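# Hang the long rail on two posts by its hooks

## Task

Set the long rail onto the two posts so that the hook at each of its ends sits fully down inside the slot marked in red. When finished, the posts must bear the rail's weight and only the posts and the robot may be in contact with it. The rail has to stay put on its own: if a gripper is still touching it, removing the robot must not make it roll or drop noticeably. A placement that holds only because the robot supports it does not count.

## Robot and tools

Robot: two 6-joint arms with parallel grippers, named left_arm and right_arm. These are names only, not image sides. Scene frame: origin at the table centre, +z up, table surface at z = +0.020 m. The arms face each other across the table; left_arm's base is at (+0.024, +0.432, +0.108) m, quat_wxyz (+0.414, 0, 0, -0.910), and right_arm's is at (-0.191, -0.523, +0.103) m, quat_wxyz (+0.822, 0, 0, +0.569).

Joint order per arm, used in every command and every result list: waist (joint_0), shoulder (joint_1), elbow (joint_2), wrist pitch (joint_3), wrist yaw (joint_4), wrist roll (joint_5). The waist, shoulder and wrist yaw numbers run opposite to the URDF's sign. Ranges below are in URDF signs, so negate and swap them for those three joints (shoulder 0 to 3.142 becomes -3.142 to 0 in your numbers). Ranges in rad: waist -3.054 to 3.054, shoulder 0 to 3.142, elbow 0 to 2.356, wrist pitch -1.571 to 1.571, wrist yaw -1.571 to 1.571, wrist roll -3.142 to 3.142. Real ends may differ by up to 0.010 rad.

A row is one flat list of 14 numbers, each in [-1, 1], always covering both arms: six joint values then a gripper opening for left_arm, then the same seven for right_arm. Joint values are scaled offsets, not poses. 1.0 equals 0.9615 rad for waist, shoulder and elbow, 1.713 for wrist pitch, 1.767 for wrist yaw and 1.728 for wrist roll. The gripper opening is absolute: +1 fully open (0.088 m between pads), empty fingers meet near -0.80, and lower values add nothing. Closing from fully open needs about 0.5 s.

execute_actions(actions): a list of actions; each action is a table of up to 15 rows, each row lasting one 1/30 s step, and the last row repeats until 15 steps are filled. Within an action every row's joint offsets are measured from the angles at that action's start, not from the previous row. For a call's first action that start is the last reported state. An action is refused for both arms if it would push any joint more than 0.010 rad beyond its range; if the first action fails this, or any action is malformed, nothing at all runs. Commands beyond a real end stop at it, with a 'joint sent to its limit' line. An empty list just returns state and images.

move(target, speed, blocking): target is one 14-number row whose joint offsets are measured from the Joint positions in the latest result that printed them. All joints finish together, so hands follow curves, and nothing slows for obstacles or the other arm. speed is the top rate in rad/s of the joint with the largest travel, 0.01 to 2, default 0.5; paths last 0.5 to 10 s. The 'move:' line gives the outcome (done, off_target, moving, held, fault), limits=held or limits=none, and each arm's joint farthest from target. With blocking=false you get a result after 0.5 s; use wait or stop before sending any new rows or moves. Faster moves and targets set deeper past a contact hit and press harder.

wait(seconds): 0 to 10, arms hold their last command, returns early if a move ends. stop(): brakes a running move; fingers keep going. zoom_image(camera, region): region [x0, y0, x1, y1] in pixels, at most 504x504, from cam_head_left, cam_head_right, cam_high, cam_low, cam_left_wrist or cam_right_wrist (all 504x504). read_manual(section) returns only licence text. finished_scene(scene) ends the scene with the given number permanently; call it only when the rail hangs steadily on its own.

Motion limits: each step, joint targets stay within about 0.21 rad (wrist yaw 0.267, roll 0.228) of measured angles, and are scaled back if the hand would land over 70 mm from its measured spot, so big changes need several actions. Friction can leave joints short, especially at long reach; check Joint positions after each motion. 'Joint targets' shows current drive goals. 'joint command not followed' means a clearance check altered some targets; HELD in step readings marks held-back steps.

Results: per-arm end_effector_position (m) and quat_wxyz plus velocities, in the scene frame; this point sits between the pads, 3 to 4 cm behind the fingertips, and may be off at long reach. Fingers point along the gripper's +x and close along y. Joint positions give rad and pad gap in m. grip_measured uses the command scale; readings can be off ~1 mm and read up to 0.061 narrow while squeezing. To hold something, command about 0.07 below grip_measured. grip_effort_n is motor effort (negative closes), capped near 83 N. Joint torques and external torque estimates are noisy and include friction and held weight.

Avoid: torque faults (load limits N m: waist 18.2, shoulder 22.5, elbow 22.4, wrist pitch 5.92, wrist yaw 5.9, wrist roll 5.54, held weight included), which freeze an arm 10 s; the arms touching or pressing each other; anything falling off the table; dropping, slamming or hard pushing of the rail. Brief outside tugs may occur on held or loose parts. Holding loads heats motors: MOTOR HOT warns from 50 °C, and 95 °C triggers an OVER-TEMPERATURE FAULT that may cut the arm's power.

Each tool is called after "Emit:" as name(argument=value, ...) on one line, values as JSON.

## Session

Emit:
execute_actions(actions=[])

Scene clock: 0.00 s.
left_arm: end_effector_position=(-0.2743, +0.3215, +0.4151) grip_measured=+1.000 grip_effort_n=n/a end_effector_quat_wxyz=(-0.039, +0.117, +0.626, -0.770) end_effector_velocity=(-0.000, -0.000, +0.001) end_effector_angular_velocity=(+0.029, -0.003, +0.010) | right_arm: end_effector_position=(-0.1549, -0.1052, +0.1299) grip_measured=+0.988 grip_effort_n=n/a end_effector_quat_wxyz=(+0.606, +0.166, +0.778, +0.005) end_effector_velocity=(-0.000, -0.002, +0.000) end_effector_angular_velocity=(-0.004, +0.006, +0.006)
Joint names: [waist, shoulder, elbow, wrist pitch, wrist yaw, wrist roll]
Joint positions: left_arm=[ 0.106 -1.054  0.852 -0.026 -0.946 -1.193  0.088] | right_arm=[-0.184 -2.037  1.369 -0.671  0.255  1.657  0.087]
Joint velocities: left_arm=[ 0.002  0.002 -0.002  0.007  0.007 -0.037  0.   ] | right_arm=[ 0.002  0.002 -0.002 -0.007  0.007 -0.007 -0.   ]
Joint torques (N m, as the arm reports them, + toward a larger Joint positions number): no reading
External joint torques (N m, as the arm's controller estimates them; a push from outside toward a larger Joint positions number lowers the number): no reading
Motor temperatures (°C, as the motors report them): left_arm=[26 35 27 27 28 27] | right_arm=[27 29 32 31 29 28]
Heat: left arm: hottest shoulder 35 °C (+0.0 °C/min); right arm: hottest elbow 32 °C (+0.0 °C/min).
Joint targets: left_arm=[0.106 -1.054 0.852 -0.026 -0.946 -1.193] | right_arm=[-0.184 -2.037 1.369 -0.671 0.255 1.657]

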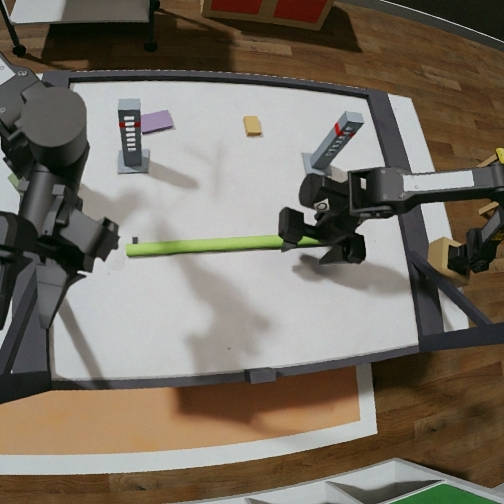

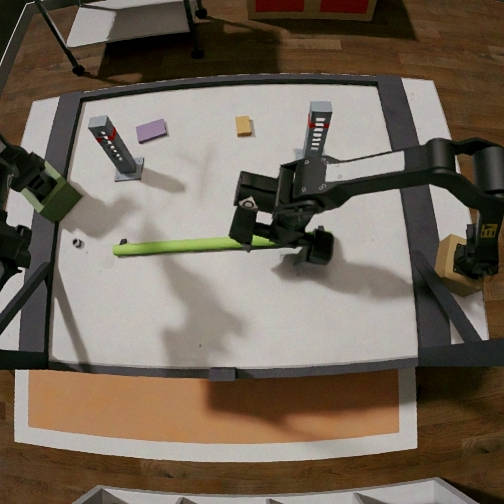

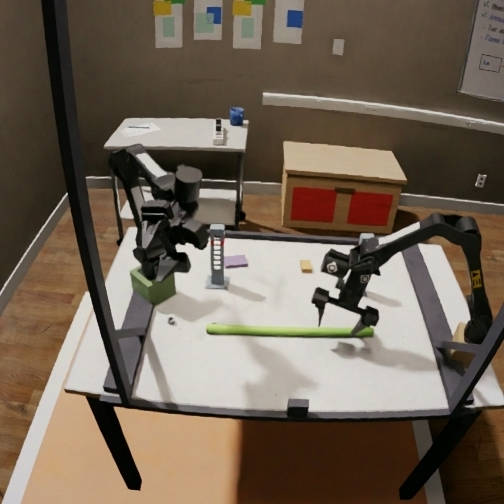

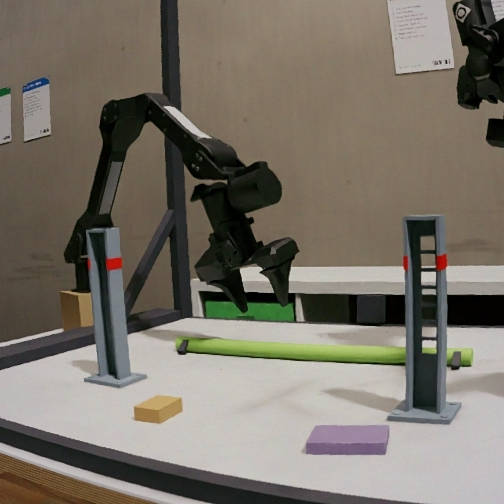

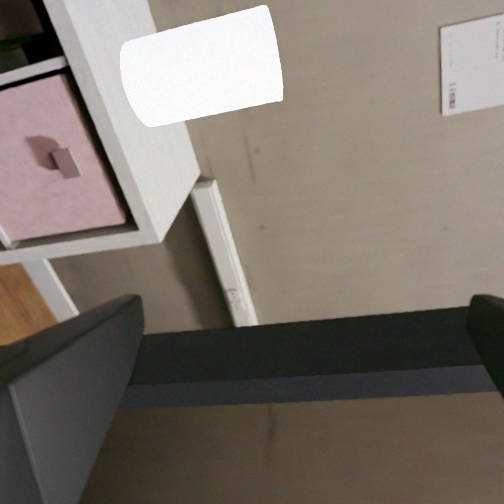

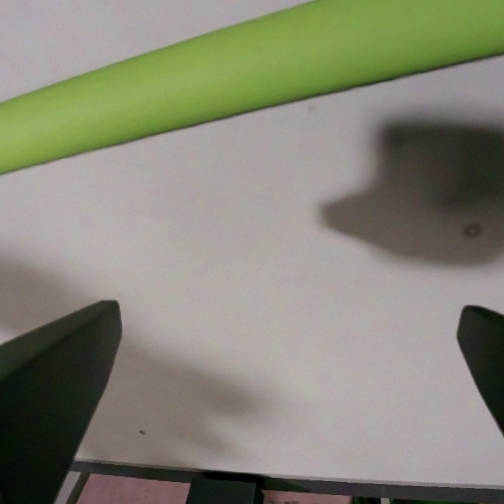

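Emit:
move(target=[-0.4,-0.5,0.5,-0.4,0.535,0.494,0.3,0.35,1,-0.9,0.42,-0.144,-0.7,1], speed=1.0)

Scene clock: 4.73 s.
left_arm: end_effector_position=(-0.1448, +0.0759, +0.3112) grip_measured=+0.302 grip_effort_n=-14.2 end_effector_quat_wxyz=(+0.536, +0.285, +0.362, -0.707) end_effector_velocity=(+0.002, +0.004, -0.005) end_effector_angular_velocity=(+0.028, -0.005, +0.019) | right_arm: end_effector_position=(-0.0337, -0.2398, +0.2480) grip_measured=+0.988 grip_effort_n=-2.1 end_effector_quat_wxyz=(+0.839, +0.060, +0.330, +0.428) end_effector_velocity=(-0.003, -0.001, -0.002) end_effector_angular_velocity=(-0.008, +0.001, +0.012)
Joint names: [waist, shoulder, elbow, wrist pitch, wrist yaw, wrist roll]
Joint positions: left_arm=[-0.275 -1.526  1.322 -0.709 -0.003 -0.342  0.054] | right_arm=[ 0.15  -1.083  0.512  0.046  0.007  0.455  0.087]
Joint velocities: left_arm=[ 0.002 -0.002 -0.002 -0.022  0.007 -0.022 -0.   ] | right_arm=[-0.002  0.007 -0.007 -0.007  0.007 -0.007 -0.   ]
Joint torques (N m, as the arm reports them, + toward a larger Joint positions number): left_arm=[-0.27  5.25  7.24  0.95  0.13  0.07] | right_arm=[ 0.22  3.77  5.8   1.95 -0.22 -0.24]
External joint torques (N m, as the arm's controller estimates them; a push from outside toward a larger Joint positions number lowers the number): left_arm=[-0.24 -1.09  0.57 -0.37  0.11  0.05] | right_arm=[ 0.25  0.63 -0.7   0.32 -0.22 -0.22]
Motor temperatures (°C, as the motors report them): left_arm=[26 35 28 28 28 27] | right_arm=[27 31 32 31 29 28]
Heat: left arm: hottest shoulder 35 °C (+0.0 °C/min); right arm: hottest elbow 32 °C (+0.0 °C/min).
Joint targets: left_arm=[-0.278 -1.534 1.332 -0.712 -0.000 -0.339] | right_arm=[0.153 -1.076 0.504 0.049 0.001 0.447]
move: off_target (left_arm); limits=none; left_arm: farthest joint: the elbow, 0.011 radians from its target (0.481 radians at the start); right_arm: farthest joint: the shoulder, 0.008 radians from its target (0.961 radians at the start)

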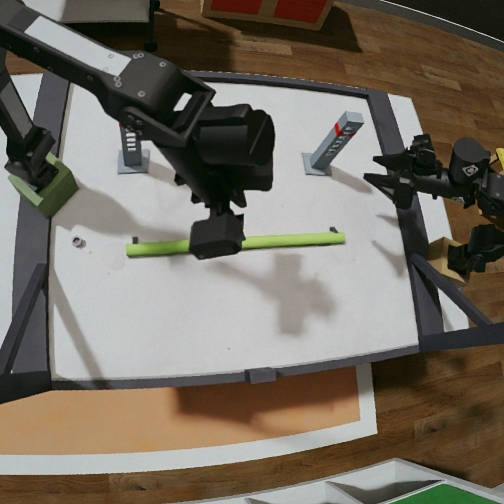

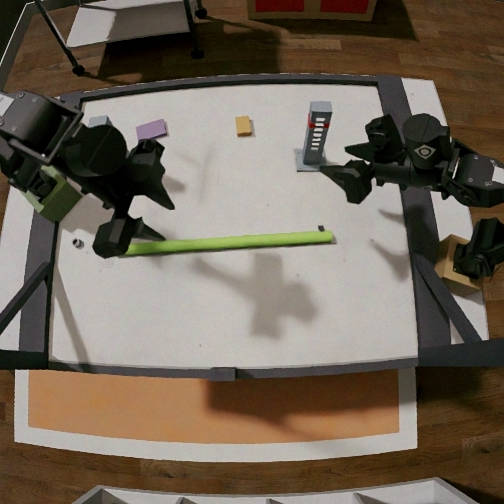

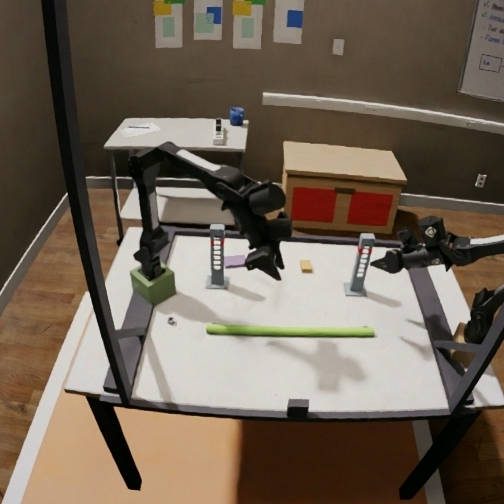

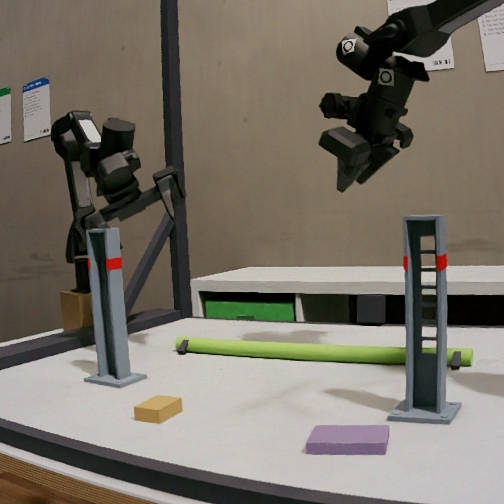

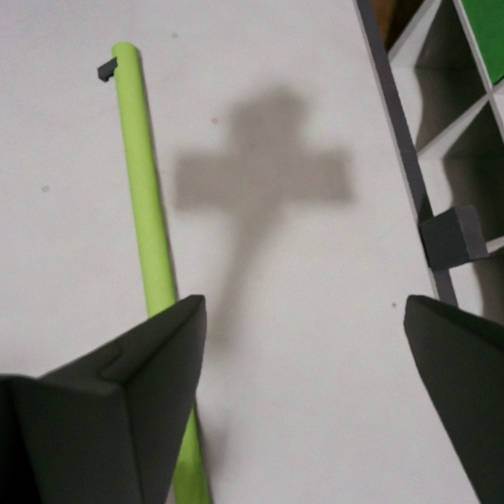

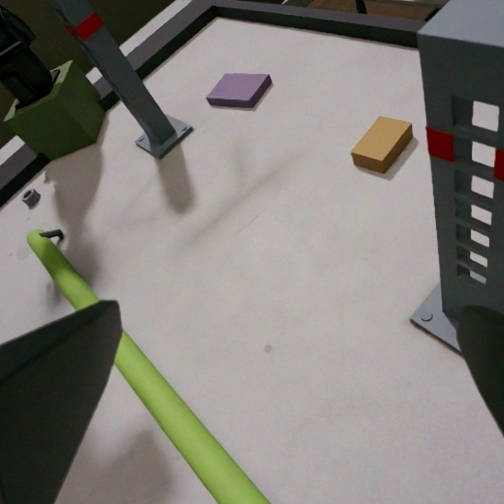

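Emit:
move(target=[-0.123,-0.903,0.599,-0.205,0.002,-0.005,0.3,0.16,0.35,-0.33,0.15,-0.004,-0.265,1], speed=0.9)

Scene clock: 7.23 s.
left_arm: end_effector_position=(-0.1229, -0.0041, +0.1101) grip_measured=+0.302 grip_effort_n=-14.2 end_effector_quat_wxyz=(+0.508, +0.489, +0.504, -0.499) end_effector_velocity=(+0.001, +0.002, +0.000) end_effector_angular_velocity=(+0.009, +0.005, +0.024) | right_arm: end_effector_position=(-0.0201, -0.3021, +0.2559) grip_measured=+0.988 grip_effort_n=-1.6 end_effector_quat_wxyz=(+0.890, -0.052, +0.113, +0.438) end_effector_velocity=(-0.000, +0.000, +0.000) end_effector_angular_velocity=(-0.005, -0.003, +0.006)
Joint names: [waist, shoulder, elbow, wrist pitch, wrist yaw, wrist roll]
Joint positions: left_arm=[-0.392 -2.386  1.89  -1.058 -0.002 -0.348  0.054] | right_arm=[ 0.301 -0.751  0.203  0.299  0.006  0.004  0.087]
Joint velocities: left_arm=[-0.002  0.002 -0.002 -0.007 -0.007 -0.022 -0.   ] | right_arm=[ 0.002  0.002  0.002 -0.007  0.007 -0.007 -0.   ]
Joint torques (N m, as the arm reports them, + toward a larger Joint positions number): left_arm=[-0.11  9.49  5.73  0.04  0.12 -0.1 ] | right_arm=[ 0.21  1.63  5.88  2.04 -0.2  -0.2 ]
External joint torques (N m, as the arm's controller estimates them; a push from outside toward a larger Joint positions number lowers the number): left_arm=[ 0.03 -1.55  0.18 -0.3   0.09 -0.1 ] | right_arm=[ 0.22  0.22 -0.82  0.29 -0.21 -0.2 ]
Motor temperatures (°C, as the motors report them): left_arm=[26 35 28 28 28 27] | right_arm=[27 31 32 32 29 28]
Heat: left arm: hottest shoulder 35 °C (+0.0 °C/min); right arm: hottest elbow 32 °C (+0.0 °C/min).
Joint targets: left_arm=[-0.394 -2.395 1.897 -1.060 0.001 -0.351] | right_arm=[0.304 -0.746 0.195 0.302 -0.000 -0.003]
move: done; limits=none; left_arm: farthest joint: the shoulder, 0.008 radians from its target (0.868 radians at the start); right_arm: farthest joint: the elbow, 0.008 radians from its target (0.317 radians at the start)

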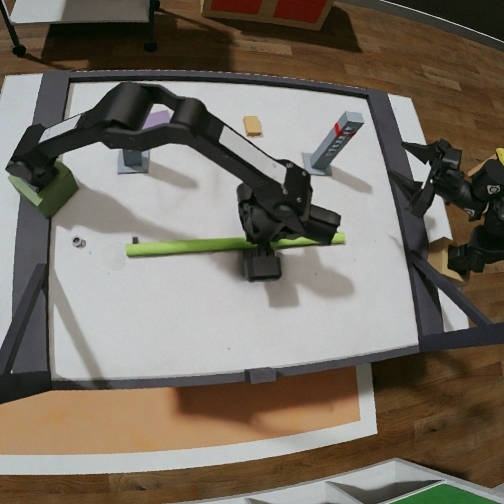

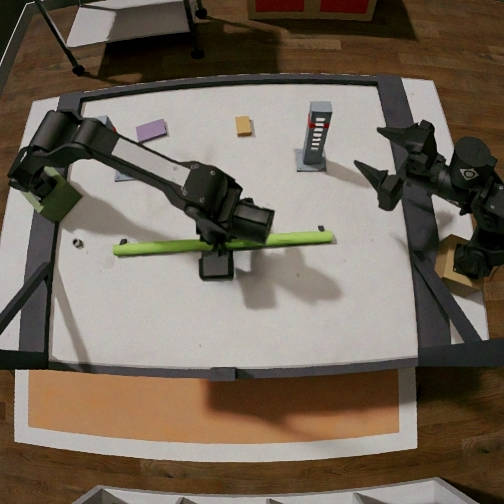

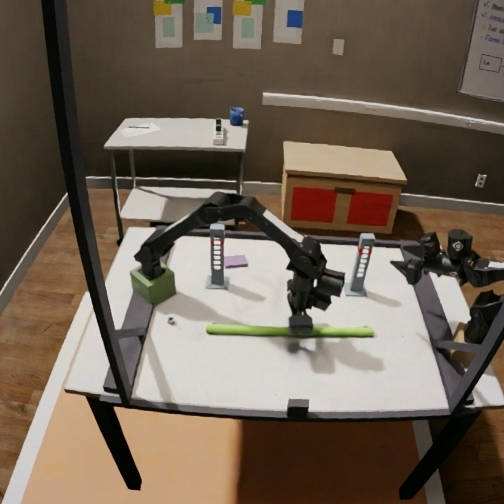

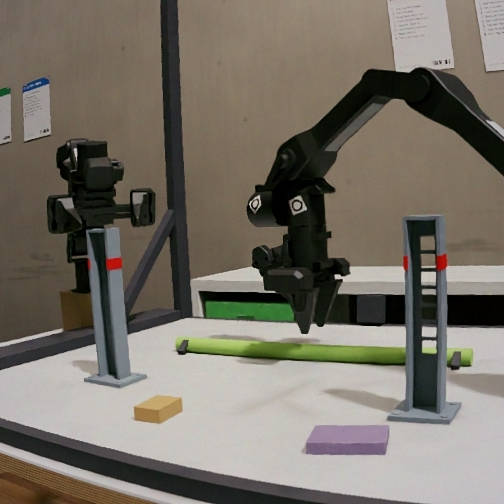

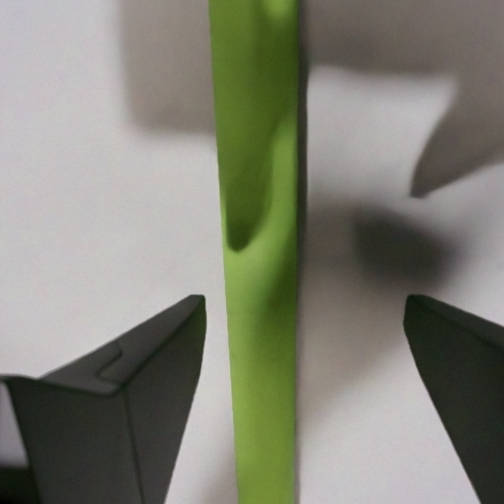

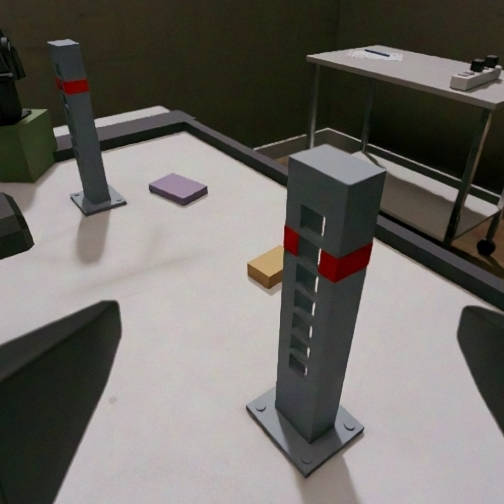

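Emit:
move(target=[-0.018,-0.03,-0.166,0.101,0.0,-0.009,0.3,0,0,0,0,0,0,1], speed=0.25)

Emit:
zoom_image(camera="cam_low", region=[160,280,490,400])

Emit:
zoom_image(camera="cam_high", region=[190,280,390,370])

Scene clock: 10.10 s.
left_arm: end_effector_position=(-0.1133, +0.0039, +0.0662) grip_measured=+0.302 grip_effort_n=-13.7 end_effector_quat_wxyz=(+0.515, +0.481, +0.511, -0.493) end_effector_velocity=(+0.003, +0.001, +0.000) end_effector_angular_velocity=(+0.005, -0.009, +0.010) | right_arm: end_effector_position=(-0.0201, -0.3021, +0.2559) grip_measured=+0.988 grip_effort_n=-2.1 end_effector_quat_wxyz=(+0.890, -0.052, +0.113, +0.438) end_effector_velocity=(-0.001, -0.000, -0.002) end_effector_angular_velocity=(-0.018, -0.011, +0.010)
Joint names: [waist, shoulder, elbow, wrist pitch, wrist yaw, wrist roll]
Joint positions: left_arm=[-0.407 -2.405  1.739 -0.887 -0.003 -0.362  0.054] | right_arm=[ 0.301 -0.751  0.203  0.299  0.006  0.004  0.087]
Joint velocities: left_arm=[-0.002  0.002 -0.002 -0.007  0.007 -0.007 -0.   ] | right_arm=[ 0.002  0.002 -0.002 -0.007  0.007 -0.022  0.   ]
Joint torques (N m, as the arm reports them, + toward a larger Joint positions number): left_arm=[-0.25  9.26  3.8   0.27  0.08 -0.09] | right_arm=[-0.01  1.    6.93  1.83  0.01  0.03]
External joint torques (N m, as the arm's controller estimates them; a push from outside toward a larger Joint positions number lowers the number): left_arm=[-0.17 -1.54 -1.41 -0.06  0.05 -0.09] | right_arm=[-0.01 -0.37  0.32  0.12  0.01  0.02]
Motor temperatures (°C, as the motors report them): left_arm=[26 36 28 28 28 27] | right_arm=[27 31 33 32 29 28]
Heat: left arm: hottest shoulder 36 °C (+5.9 °C/min); right arm: hottest elbow 33 °C (+5.9 °C/min).
Joint targets: left_arm=[-0.410 -2.415 1.730 -0.885 -0.002 -0.364] | right_arm=[0.301 -0.751 0.203 0.299 0.006 0.005]
move: done; limits=none; left_arm: farthest joint: the shoulder, 0.010 radians from its target (0.029 radians at the start); right_arm: farthest joint: the waist, 0.000 radians from its target (0.000 radians at the start)

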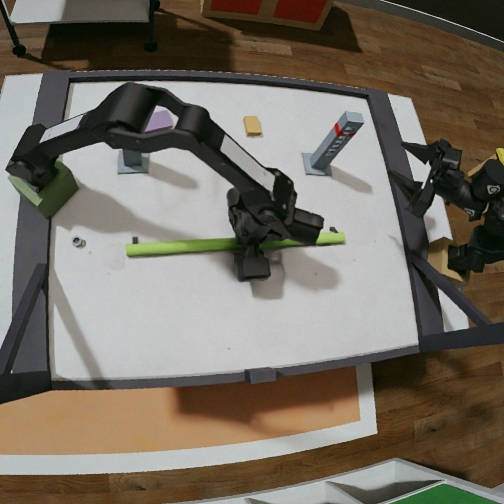

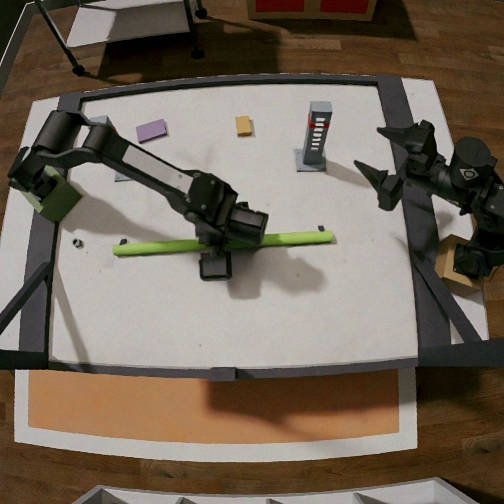

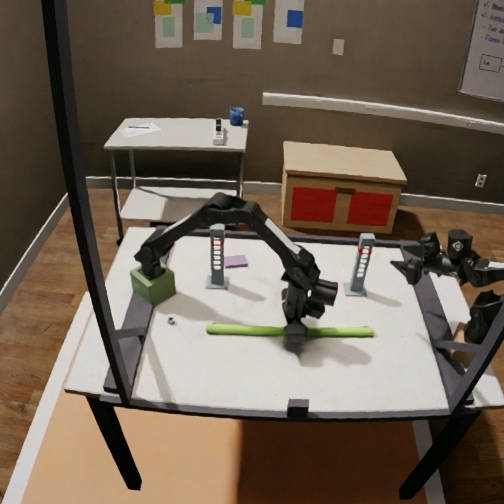

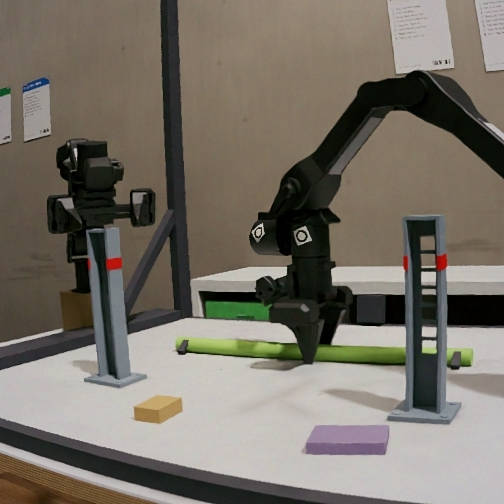

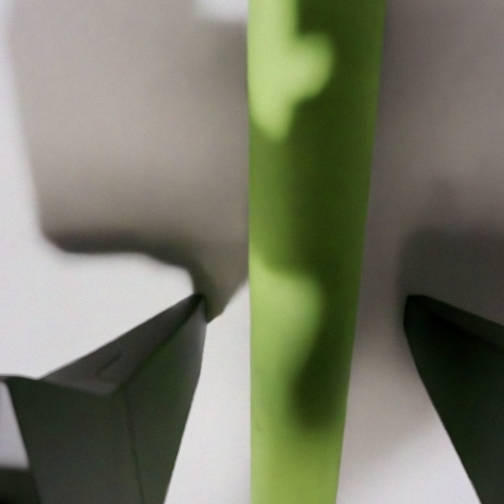

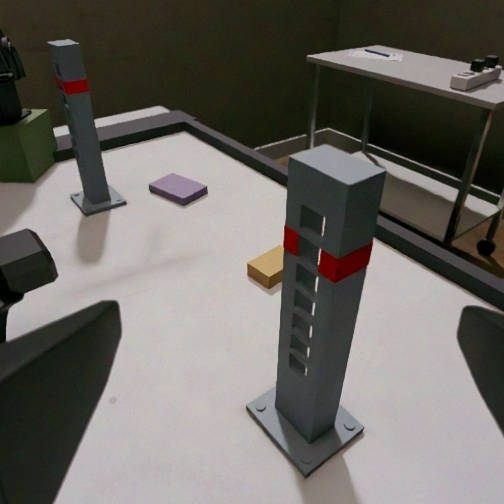

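Region (160, 280, 490, 400) of cam_low's 504x504 image, scaled by 1.527, with more detail than that image has; it fills the top 183 rows of this view, and the rest is white.

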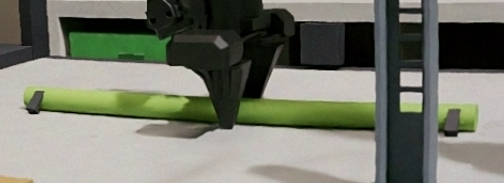

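Region (190, 280, 390, 370) of cam_high's 504x504 image, scaled by 2.520, with more detail than that image has; it fills the top 227 rows of this view, and the rest is white.

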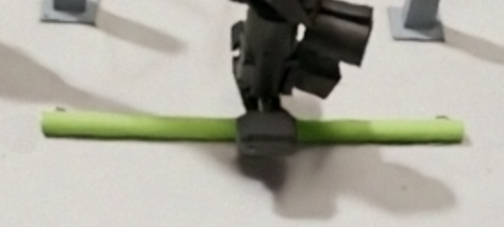

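Emit:
execute_actions(actions=[[[0,-0.018,0,0.006,0,0,0.1,0,0,0,0,0,0,1],[0,-0.018,0,0.006,0,0,0.0,0,0,0,0,0,0,1],[0,-0.018,0,0.006,0,0,-0.1,0,0,0,0,0,0,1]],[[0,0,0,0,0,0,-0.14,0,0,0,0,0,0,1],[0,0,0,0,0,0,-0.18,0,0,0,0,0,0,1],[0,0,0,0,0,0,-0.21,0,0,0,0,0,0,1],[0,0,0,0,0,0,-0.24,0,0,0,0,0,0,1],[0,0,0,0,0,0,-0.27,0,0,0,0,0,0,1],[0,0,0,0,0,0,-0.3,0,0,0,0,0,0,1],[0,0,0,0,0,0,-0.33,0,0,0,0,0,0,1],[0,0,0,0,0,0,-0.36,0,0,0,0,0,0,1],[0,0,0,0,0,0,-0.4,0,0,0,0,0,0,1],[0,0,0,0,0,0,-0.45,0,0,0,0,0,0,1]]])

Emit:
move(target=[0,0.13,0.015,-0.058,0,0,-0.45,0,0,0,0,0,0,1], speed=0.15)

Scene clock: 12.20 s.
left_arm: end_effector_position=(-0.1133, +0.0028, +0.0655) grip_measured=-0.330 grip_effort_n=-83.5 end_effector_quat_wxyz=(+0.516, +0.480, +0.510, -0.494) end_effector_velocity=(-0.001, +0.006, +0.000) end_effector_angular_velocity=(+0.019, -0.014, +0.000) | right_arm: end_effector_position=(-0.0201, -0.3021, +0.2559) grip_measured=+0.988 grip_effort_n=-0.7 end_effector_quat_wxyz=(+0.890, -0.052, +0.113, +0.438) end_effector_velocity=(-0.001, -0.001, -0.004) end_effector_angular_velocity=(-0.013, +0.003, +0.006)
Joint names: [waist, shoulder, elbow, wrist pitch, wrist yaw, wrist roll]
Joint positions: left_arm=[-0.408 -2.407  1.739 -0.881 -0.002 -0.361  0.023] | right_arm=[ 0.301 -0.751  0.203  0.299  0.006  0.004  0.087]
Joint velocities: left_arm=[ 0.007  0.002 -0.002 -0.022  0.007 -0.007  0.   ] | right_arm=[ 0.002  0.002 -0.007 -0.007  0.007 -0.007 -0.   ]
Joint torques (N m, as the arm reports them, + toward a larger Joint positions number): left_arm=[ 0.01 10.16  4.64  0.2   0.01 -0.04] | right_arm=[-0.01  1.03  6.97  1.83  0.01  0.02]
External joint torques (N m, as the arm's controller estimates them; a push from outside toward a larger Joint positions number lowers the number): left_arm=[-0.07 -0.66 -0.62 -0.16 -0.01 -0.04] | right_arm=[ 0.   -0.33  0.39  0.13  0.01  0.02]
External joint torques at the end of the 1st action: left_arm=[ 0.07 -2.31 -0.53  0.08  0.02 -0.03] | right_arm=[ 0.   -0.39  0.3   0.11  0.02  0.01]
Motor temperatures (°C, as the motors report them): left_arm=[26 37 28 28 28 27] | right_arm=[27 31 33 32 29 28]
Heat: left arm: hottest shoulder 37 °C (+9.8 °C/min); right arm: hottest elbow 33 °C (+4.9 °C/min).
Joint targets: left_arm=[-0.407 -2.407 1.739 -0.881 -0.003 -0.362] | right_arm=[0.301 -0.751 0.203 0.299 0.006 0.004]
Step readings (joint positions; steps 1 to 15: 1st action; 16 to 30: 2nd action):
0: left_arm=[-0.407 -2.405 1.739 -0.887 -0.003 -0.362] | right_arm=[0.301 -0.751 0.203 0.299 0.006 0.004]
1: left_arm=[-0.407 -2.406 1.739 -0.887 -0.003 -0.362] | right_arm=[0.301 -0.751 0.203 0.299 0.006 0.004]
2: left_arm=[-0.407 -2.406 1.739 -0.885 -0.003 -0.362] | right_arm=[0.301 -0.751 0.203 0.299 0.006 0.004]
4: left_arm=[-0.407 -2.406 1.739 -0.882 -0.003 -0.362] | right_arm=[0.301 -0.751 0.203 0.299 0.006 0.004]
8: left_arm=[-0.407 -2.406 1.739 -0.881 -0.003 -0.362] | right_arm=[0.301 -0.751 0.203 0.299 0.006 0.004]
15: left_arm=[-0.407 -2.407 1.739 -0.881 -0.003 -0.362] | right_arm=[0.301 -0.751 0.203 0.299 0.006 0.004]
16: left_arm=[-0.407 -2.407 1.739 -0.881 -0.003 -0.362] | right_arm=[0.301 -0.751 0.203 0.299 0.006 0.004]
17: left_arm=[-0.407 -2.407 1.739 -0.881 -0.003 -0.362] | right_arm=[0.301 -0.751 0.203 0.299 0.006 0.004]
19: left_arm=[-0.407 -2.407 1.739 -0.881 -0.002 -0.362] | right_arm=[0.301 -0.751 0.203 0.299 0.006 0.004]
23: left_arm=[-0.408 -2.407 1.739 -0.881 -0.002 -0.362] | right_arm=[0.301 -0.751 0.203 0.299 0.006 0.004]
30: Joint positions above

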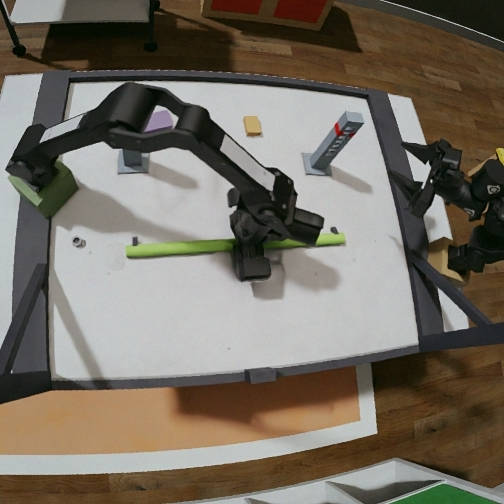

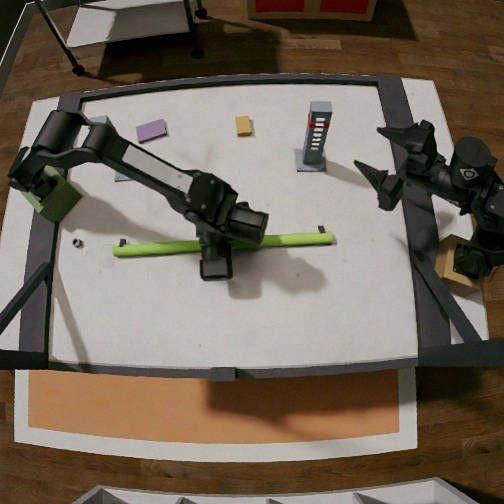

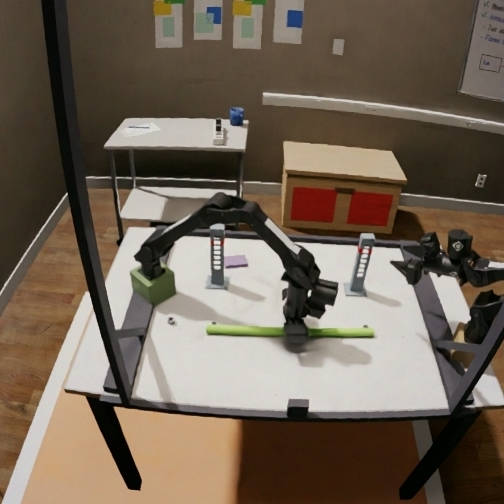

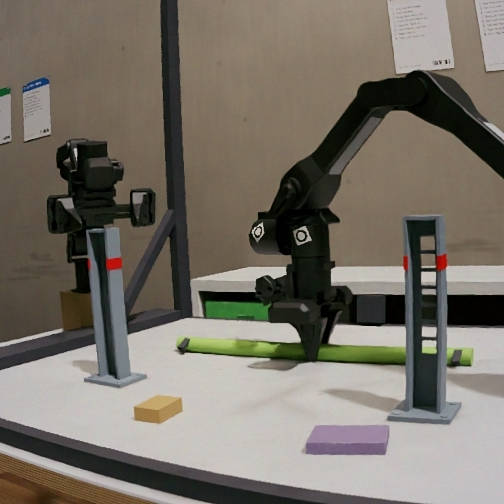

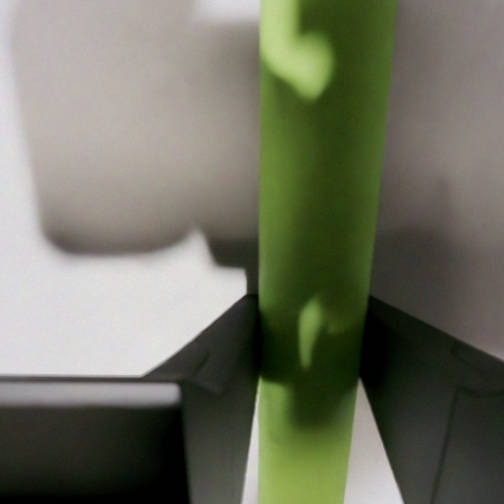

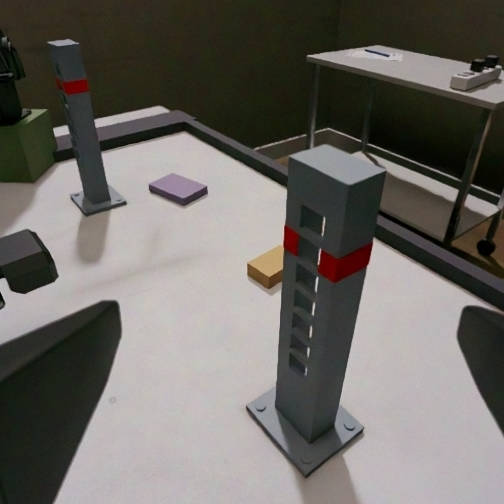

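Scene clock: 13.57 s.
left_arm: end_effector_position=(-0.1105, +0.0116, +0.1060) grip_measured=-0.330 grip_effort_n=-83.5 end_effector_quat_wxyz=(+0.516, +0.480, +0.510, -0.493) end_effector_velocity=(+0.002, -0.002, +0.000) end_effector_angular_velocity=(-0.014, -0.019, -0.009) | right_arm: end_effector_position=(-0.0201, -0.3021, +0.2559) grip_measured=+0.988 grip_effort_n=-1.2 end_effector_quat_wxyz=(+0.890, -0.052, +0.113, +0.438) end_effector_velocity=(+0.001, -0.001, +0.001) end_effector_angular_velocity=(+0.009, -0.000, -0.011)
Joint names: [waist, shoulder, elbow, wrist pitch, wrist yaw, wrist roll]
Joint positions: left_arm=[-0.408 -2.311  1.739 -0.979 -0.002 -0.361  0.023] | right_arm=[ 0.301 -0.751  0.203  0.299  0.006  0.004  0.087]
Joint velocities: left_arm=[ 0.002  0.002 -0.002  0.007  0.022  0.007 -0.   ] | right_arm=[ 0.002  0.002 -0.002  0.007 -0.007  0.007 -0.   ]
Joint torques (N m, as the arm reports them, + toward a larger Joint positions number): left_arm=[ 0.   12.97  6.22  0.06  0.05 -0.03] | right_arm=[0.   0.98 6.93 1.84 0.02 0.03]
External joint torques (N m, as the arm's controller estimates them; a push from outside toward a larger Joint positions number lowers the number): left_arm=[ 0.01  2.46  0.76 -0.3   0.02 -0.03] | right_arm=[-0.01 -0.43  0.22  0.09  0.02  0.02]
Motor temperatures (°C, as the motors report them): left_arm=[26 37 29 28 28 27] | right_arm=[27 31 34 33 29 28]
Heat: left arm: hottest shoulder 37 °C (+8.8 °C/min); right arm: hottest elbow 34 °C (+8.8 °C/min).
Joint targets: left_arm=[-0.408 -2.282 1.753 -0.981 -0.002 -0.361] | right_arm=[0.301 -0.751 0.203 0.299 0.006 0.004]
move: off_target (left_arm); limits=none; left_arm: farthest joint: the shoulder, 0.029 radians from its target (0.125 radians at the start); right_arm: farthest joint: the waist, 0.000 radians from its target (0.000 radians at the start)

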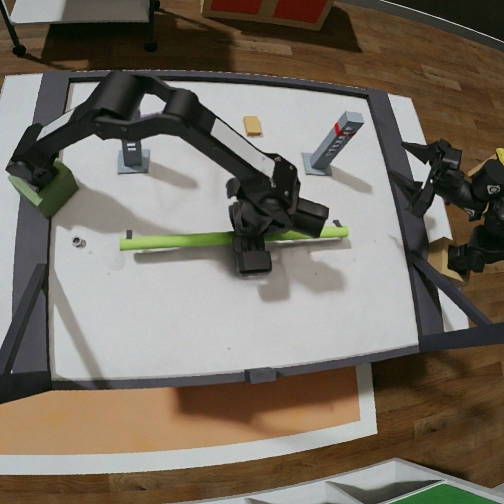

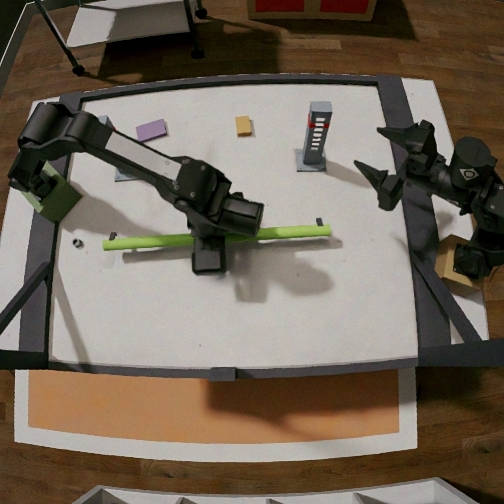

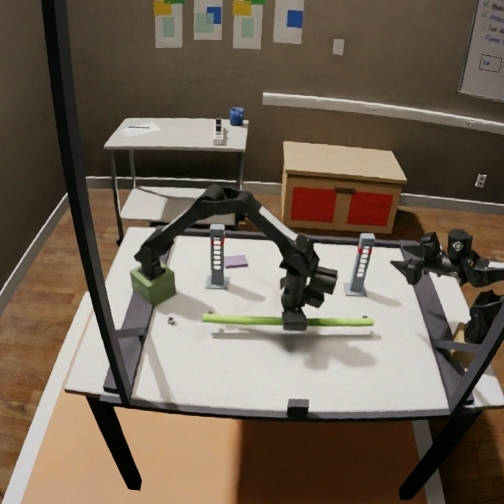

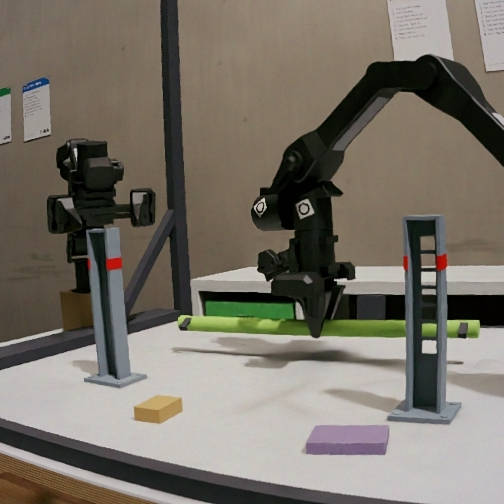

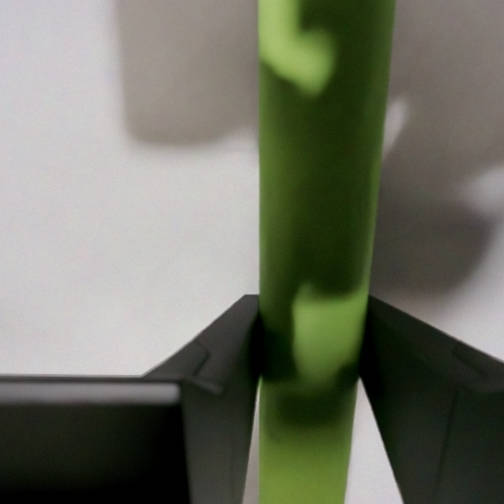

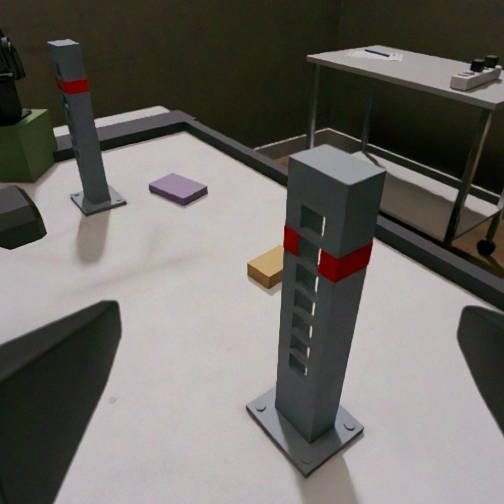

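Emit:
move(target=[-0.126,0.129,0.255,-0.239,0.26,0.082,-0.45,0,0,0,0,0,0,1], speed=0.3)

Emit:
zoom_image(camera="cam_low", region=[364,200,504,320])

Emit:
zoom_image(camera="cam_head_left", region=[90,90,180,180])

Emit:
zoom_image(camera="cam_head_right", region=[270,90,360,180])

Emit:
zoom_image(camera="cam_right_wrist", region=[200,180,400,380])

Emit:
zoom_image(camera="cam_low", region=[70,220,190,310])

Scene clock: 17.60 s.
left_arm: end_effector_position=(+0.0095, +0.0091, +0.2177) grip_measured=-0.330 grip_effort_n=-83.5 end_effector_quat_wxyz=(+0.611, +0.586, +0.373, -0.379) end_effector_velocity=(-0.002, +0.002, +0.001) end_effector_angular_velocity=(+0.003, -0.008, -0.001) | right_arm: end_effector_position=(-0.0201, -0.3021, +0.2559) grip_measured=+0.988 grip_effort_n=-1.6 end_effector_quat_wxyz=(+0.890, -0.052, +0.113, +0.438) end_effector_velocity=(+0.001, -0.001, +0.000) end_effector_angular_velocity=(+0.004, +0.009, -0.002)
Joint names: [waist, shoulder, elbow, wrist pitch, wrist yaw, wrist roll]
Joint positions: left_arm=[-0.529 -2.213  1.965 -1.385  0.446 -0.222  0.023] | right_arm=[ 0.301 -0.751  0.203  0.299  0.006  0.004  0.087]
Joint velocities: left_arm=[ 0.007  0.002 -0.002 -0.007  0.007 -0.007 -0.   ] | right_arm=[ 0.007  0.002  0.002 -0.007  0.007  0.007 -0.   ]
Joint torques (N m, as the arm reports them, + toward a larger Joint positions number): left_arm=[-0.03 12.17  7.09 -0.16  0.72  0.02] | right_arm=[0.01 1.04 6.93 1.84 0.01 0.03]
External joint torques (N m, as the arm's controller estimates them; a push from outside toward a larger Joint positions number lowers the number): left_arm=[-0.04  2.14  1.54 -0.37  0.41  0.05] | right_arm=[-0.01 -0.36  0.25  0.11  0.02  0.02]
Motor temperatures (°C, as the motors report them): left_arm=[26 40 29 28 28 27] | right_arm=[27 31 34 33 29 28]
Heat: left arm: hottest shoulder 40 °C (+17.0 °C/min); right arm: hottest elbow 34 °C (+6.8 °C/min).
Joint targets: left_arm=[-0.529 -2.187 1.984 -1.388 0.458 -0.220] | right_arm=[0.301 -0.751 0.203 0.299 0.006 0.004]
move: off_target (left_arm); limits=none; left_arm: farthest joint: the shoulder, 0.026 radians from its target (0.124 radians at the start); right_arm: farthest joint: the waist, 0.000 radians from its target (0.000 radians at the start)

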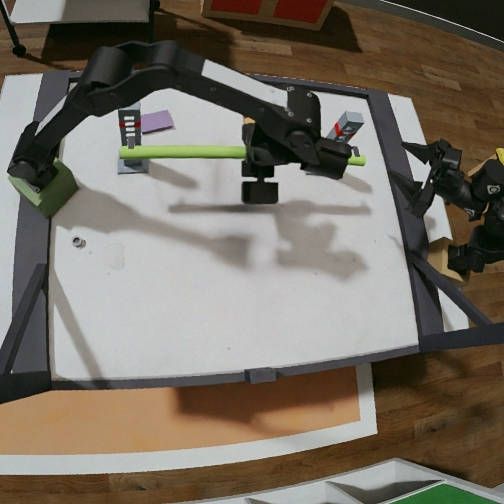

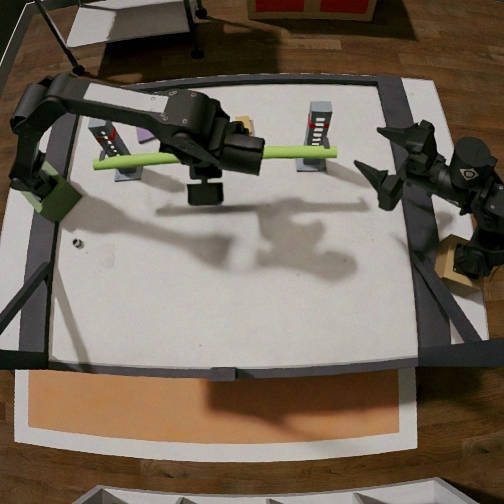

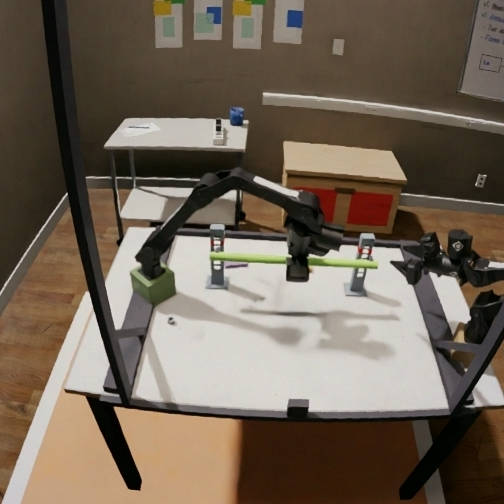

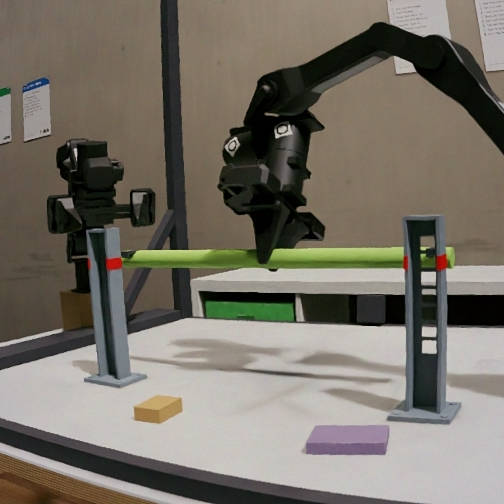

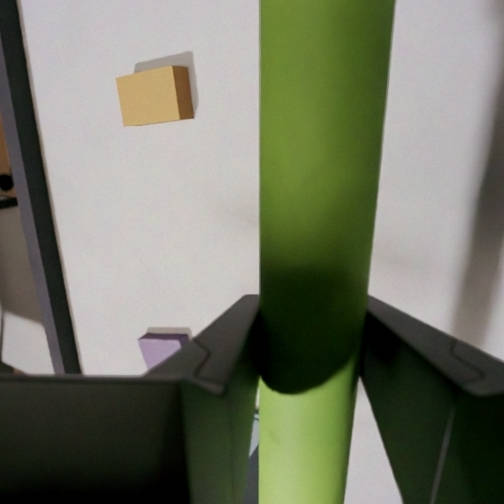

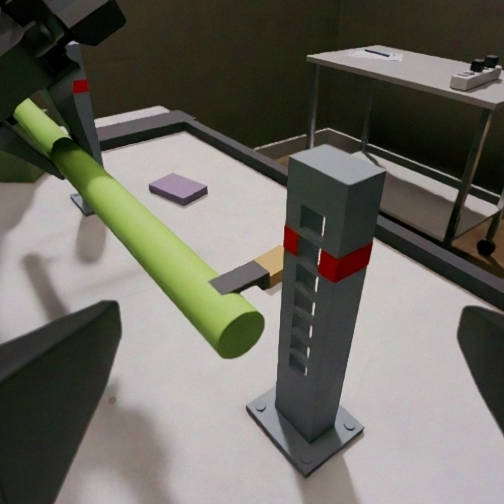

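Region (364, 200, 504, 320) of cam_low's 504x504 image, scaled by 3.600, with more detail than that image has; it fills the top 432 rows of this view, and the rest is white.

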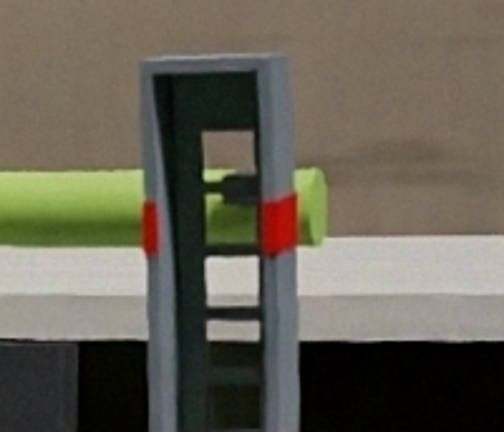

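Region (90, 90, 180, 180) of cam_head_left's 504x504 image, scaled by 5.600, with more detail than that image has.

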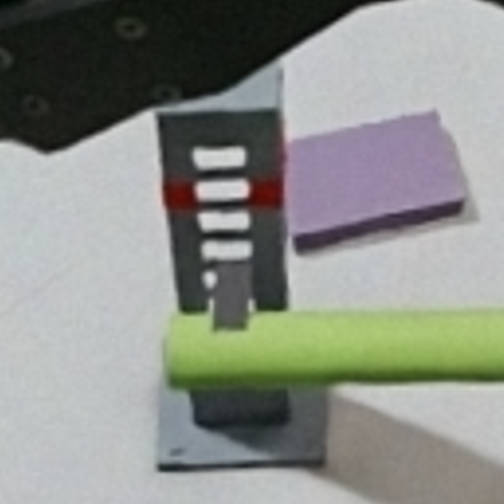

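Region (270, 90, 360, 180) of cam_head_right's 504x504 image, scaled by 5.600, with more detail than that image has.

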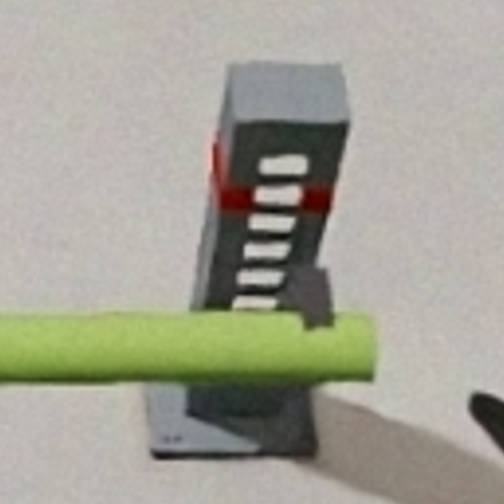

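Region (200, 180, 400, 380) of cam_right_wrist's 504x504 image, scaled by 2.520, with more detail than that image has.

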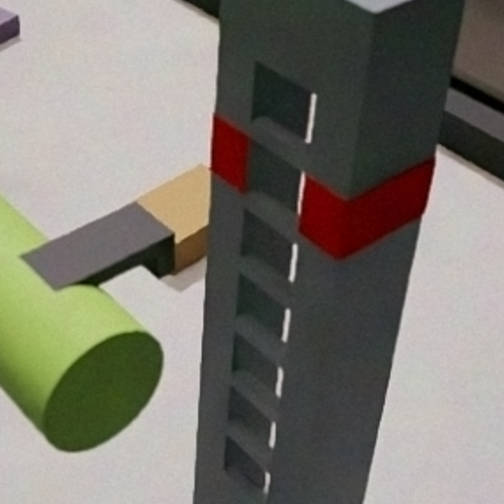

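Region (70, 220, 190, 310) of cam_low's 504x504 image, scaled by 4.200, with more detail than that image has; it fills the top 378 rows of this view, and the rest is white.

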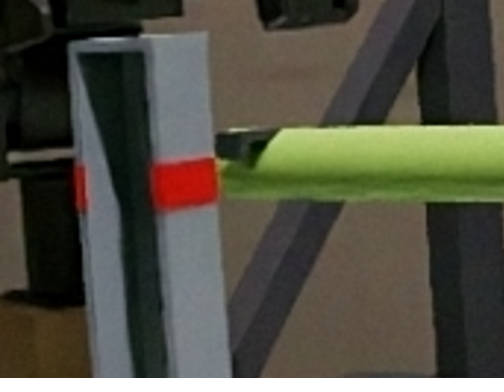

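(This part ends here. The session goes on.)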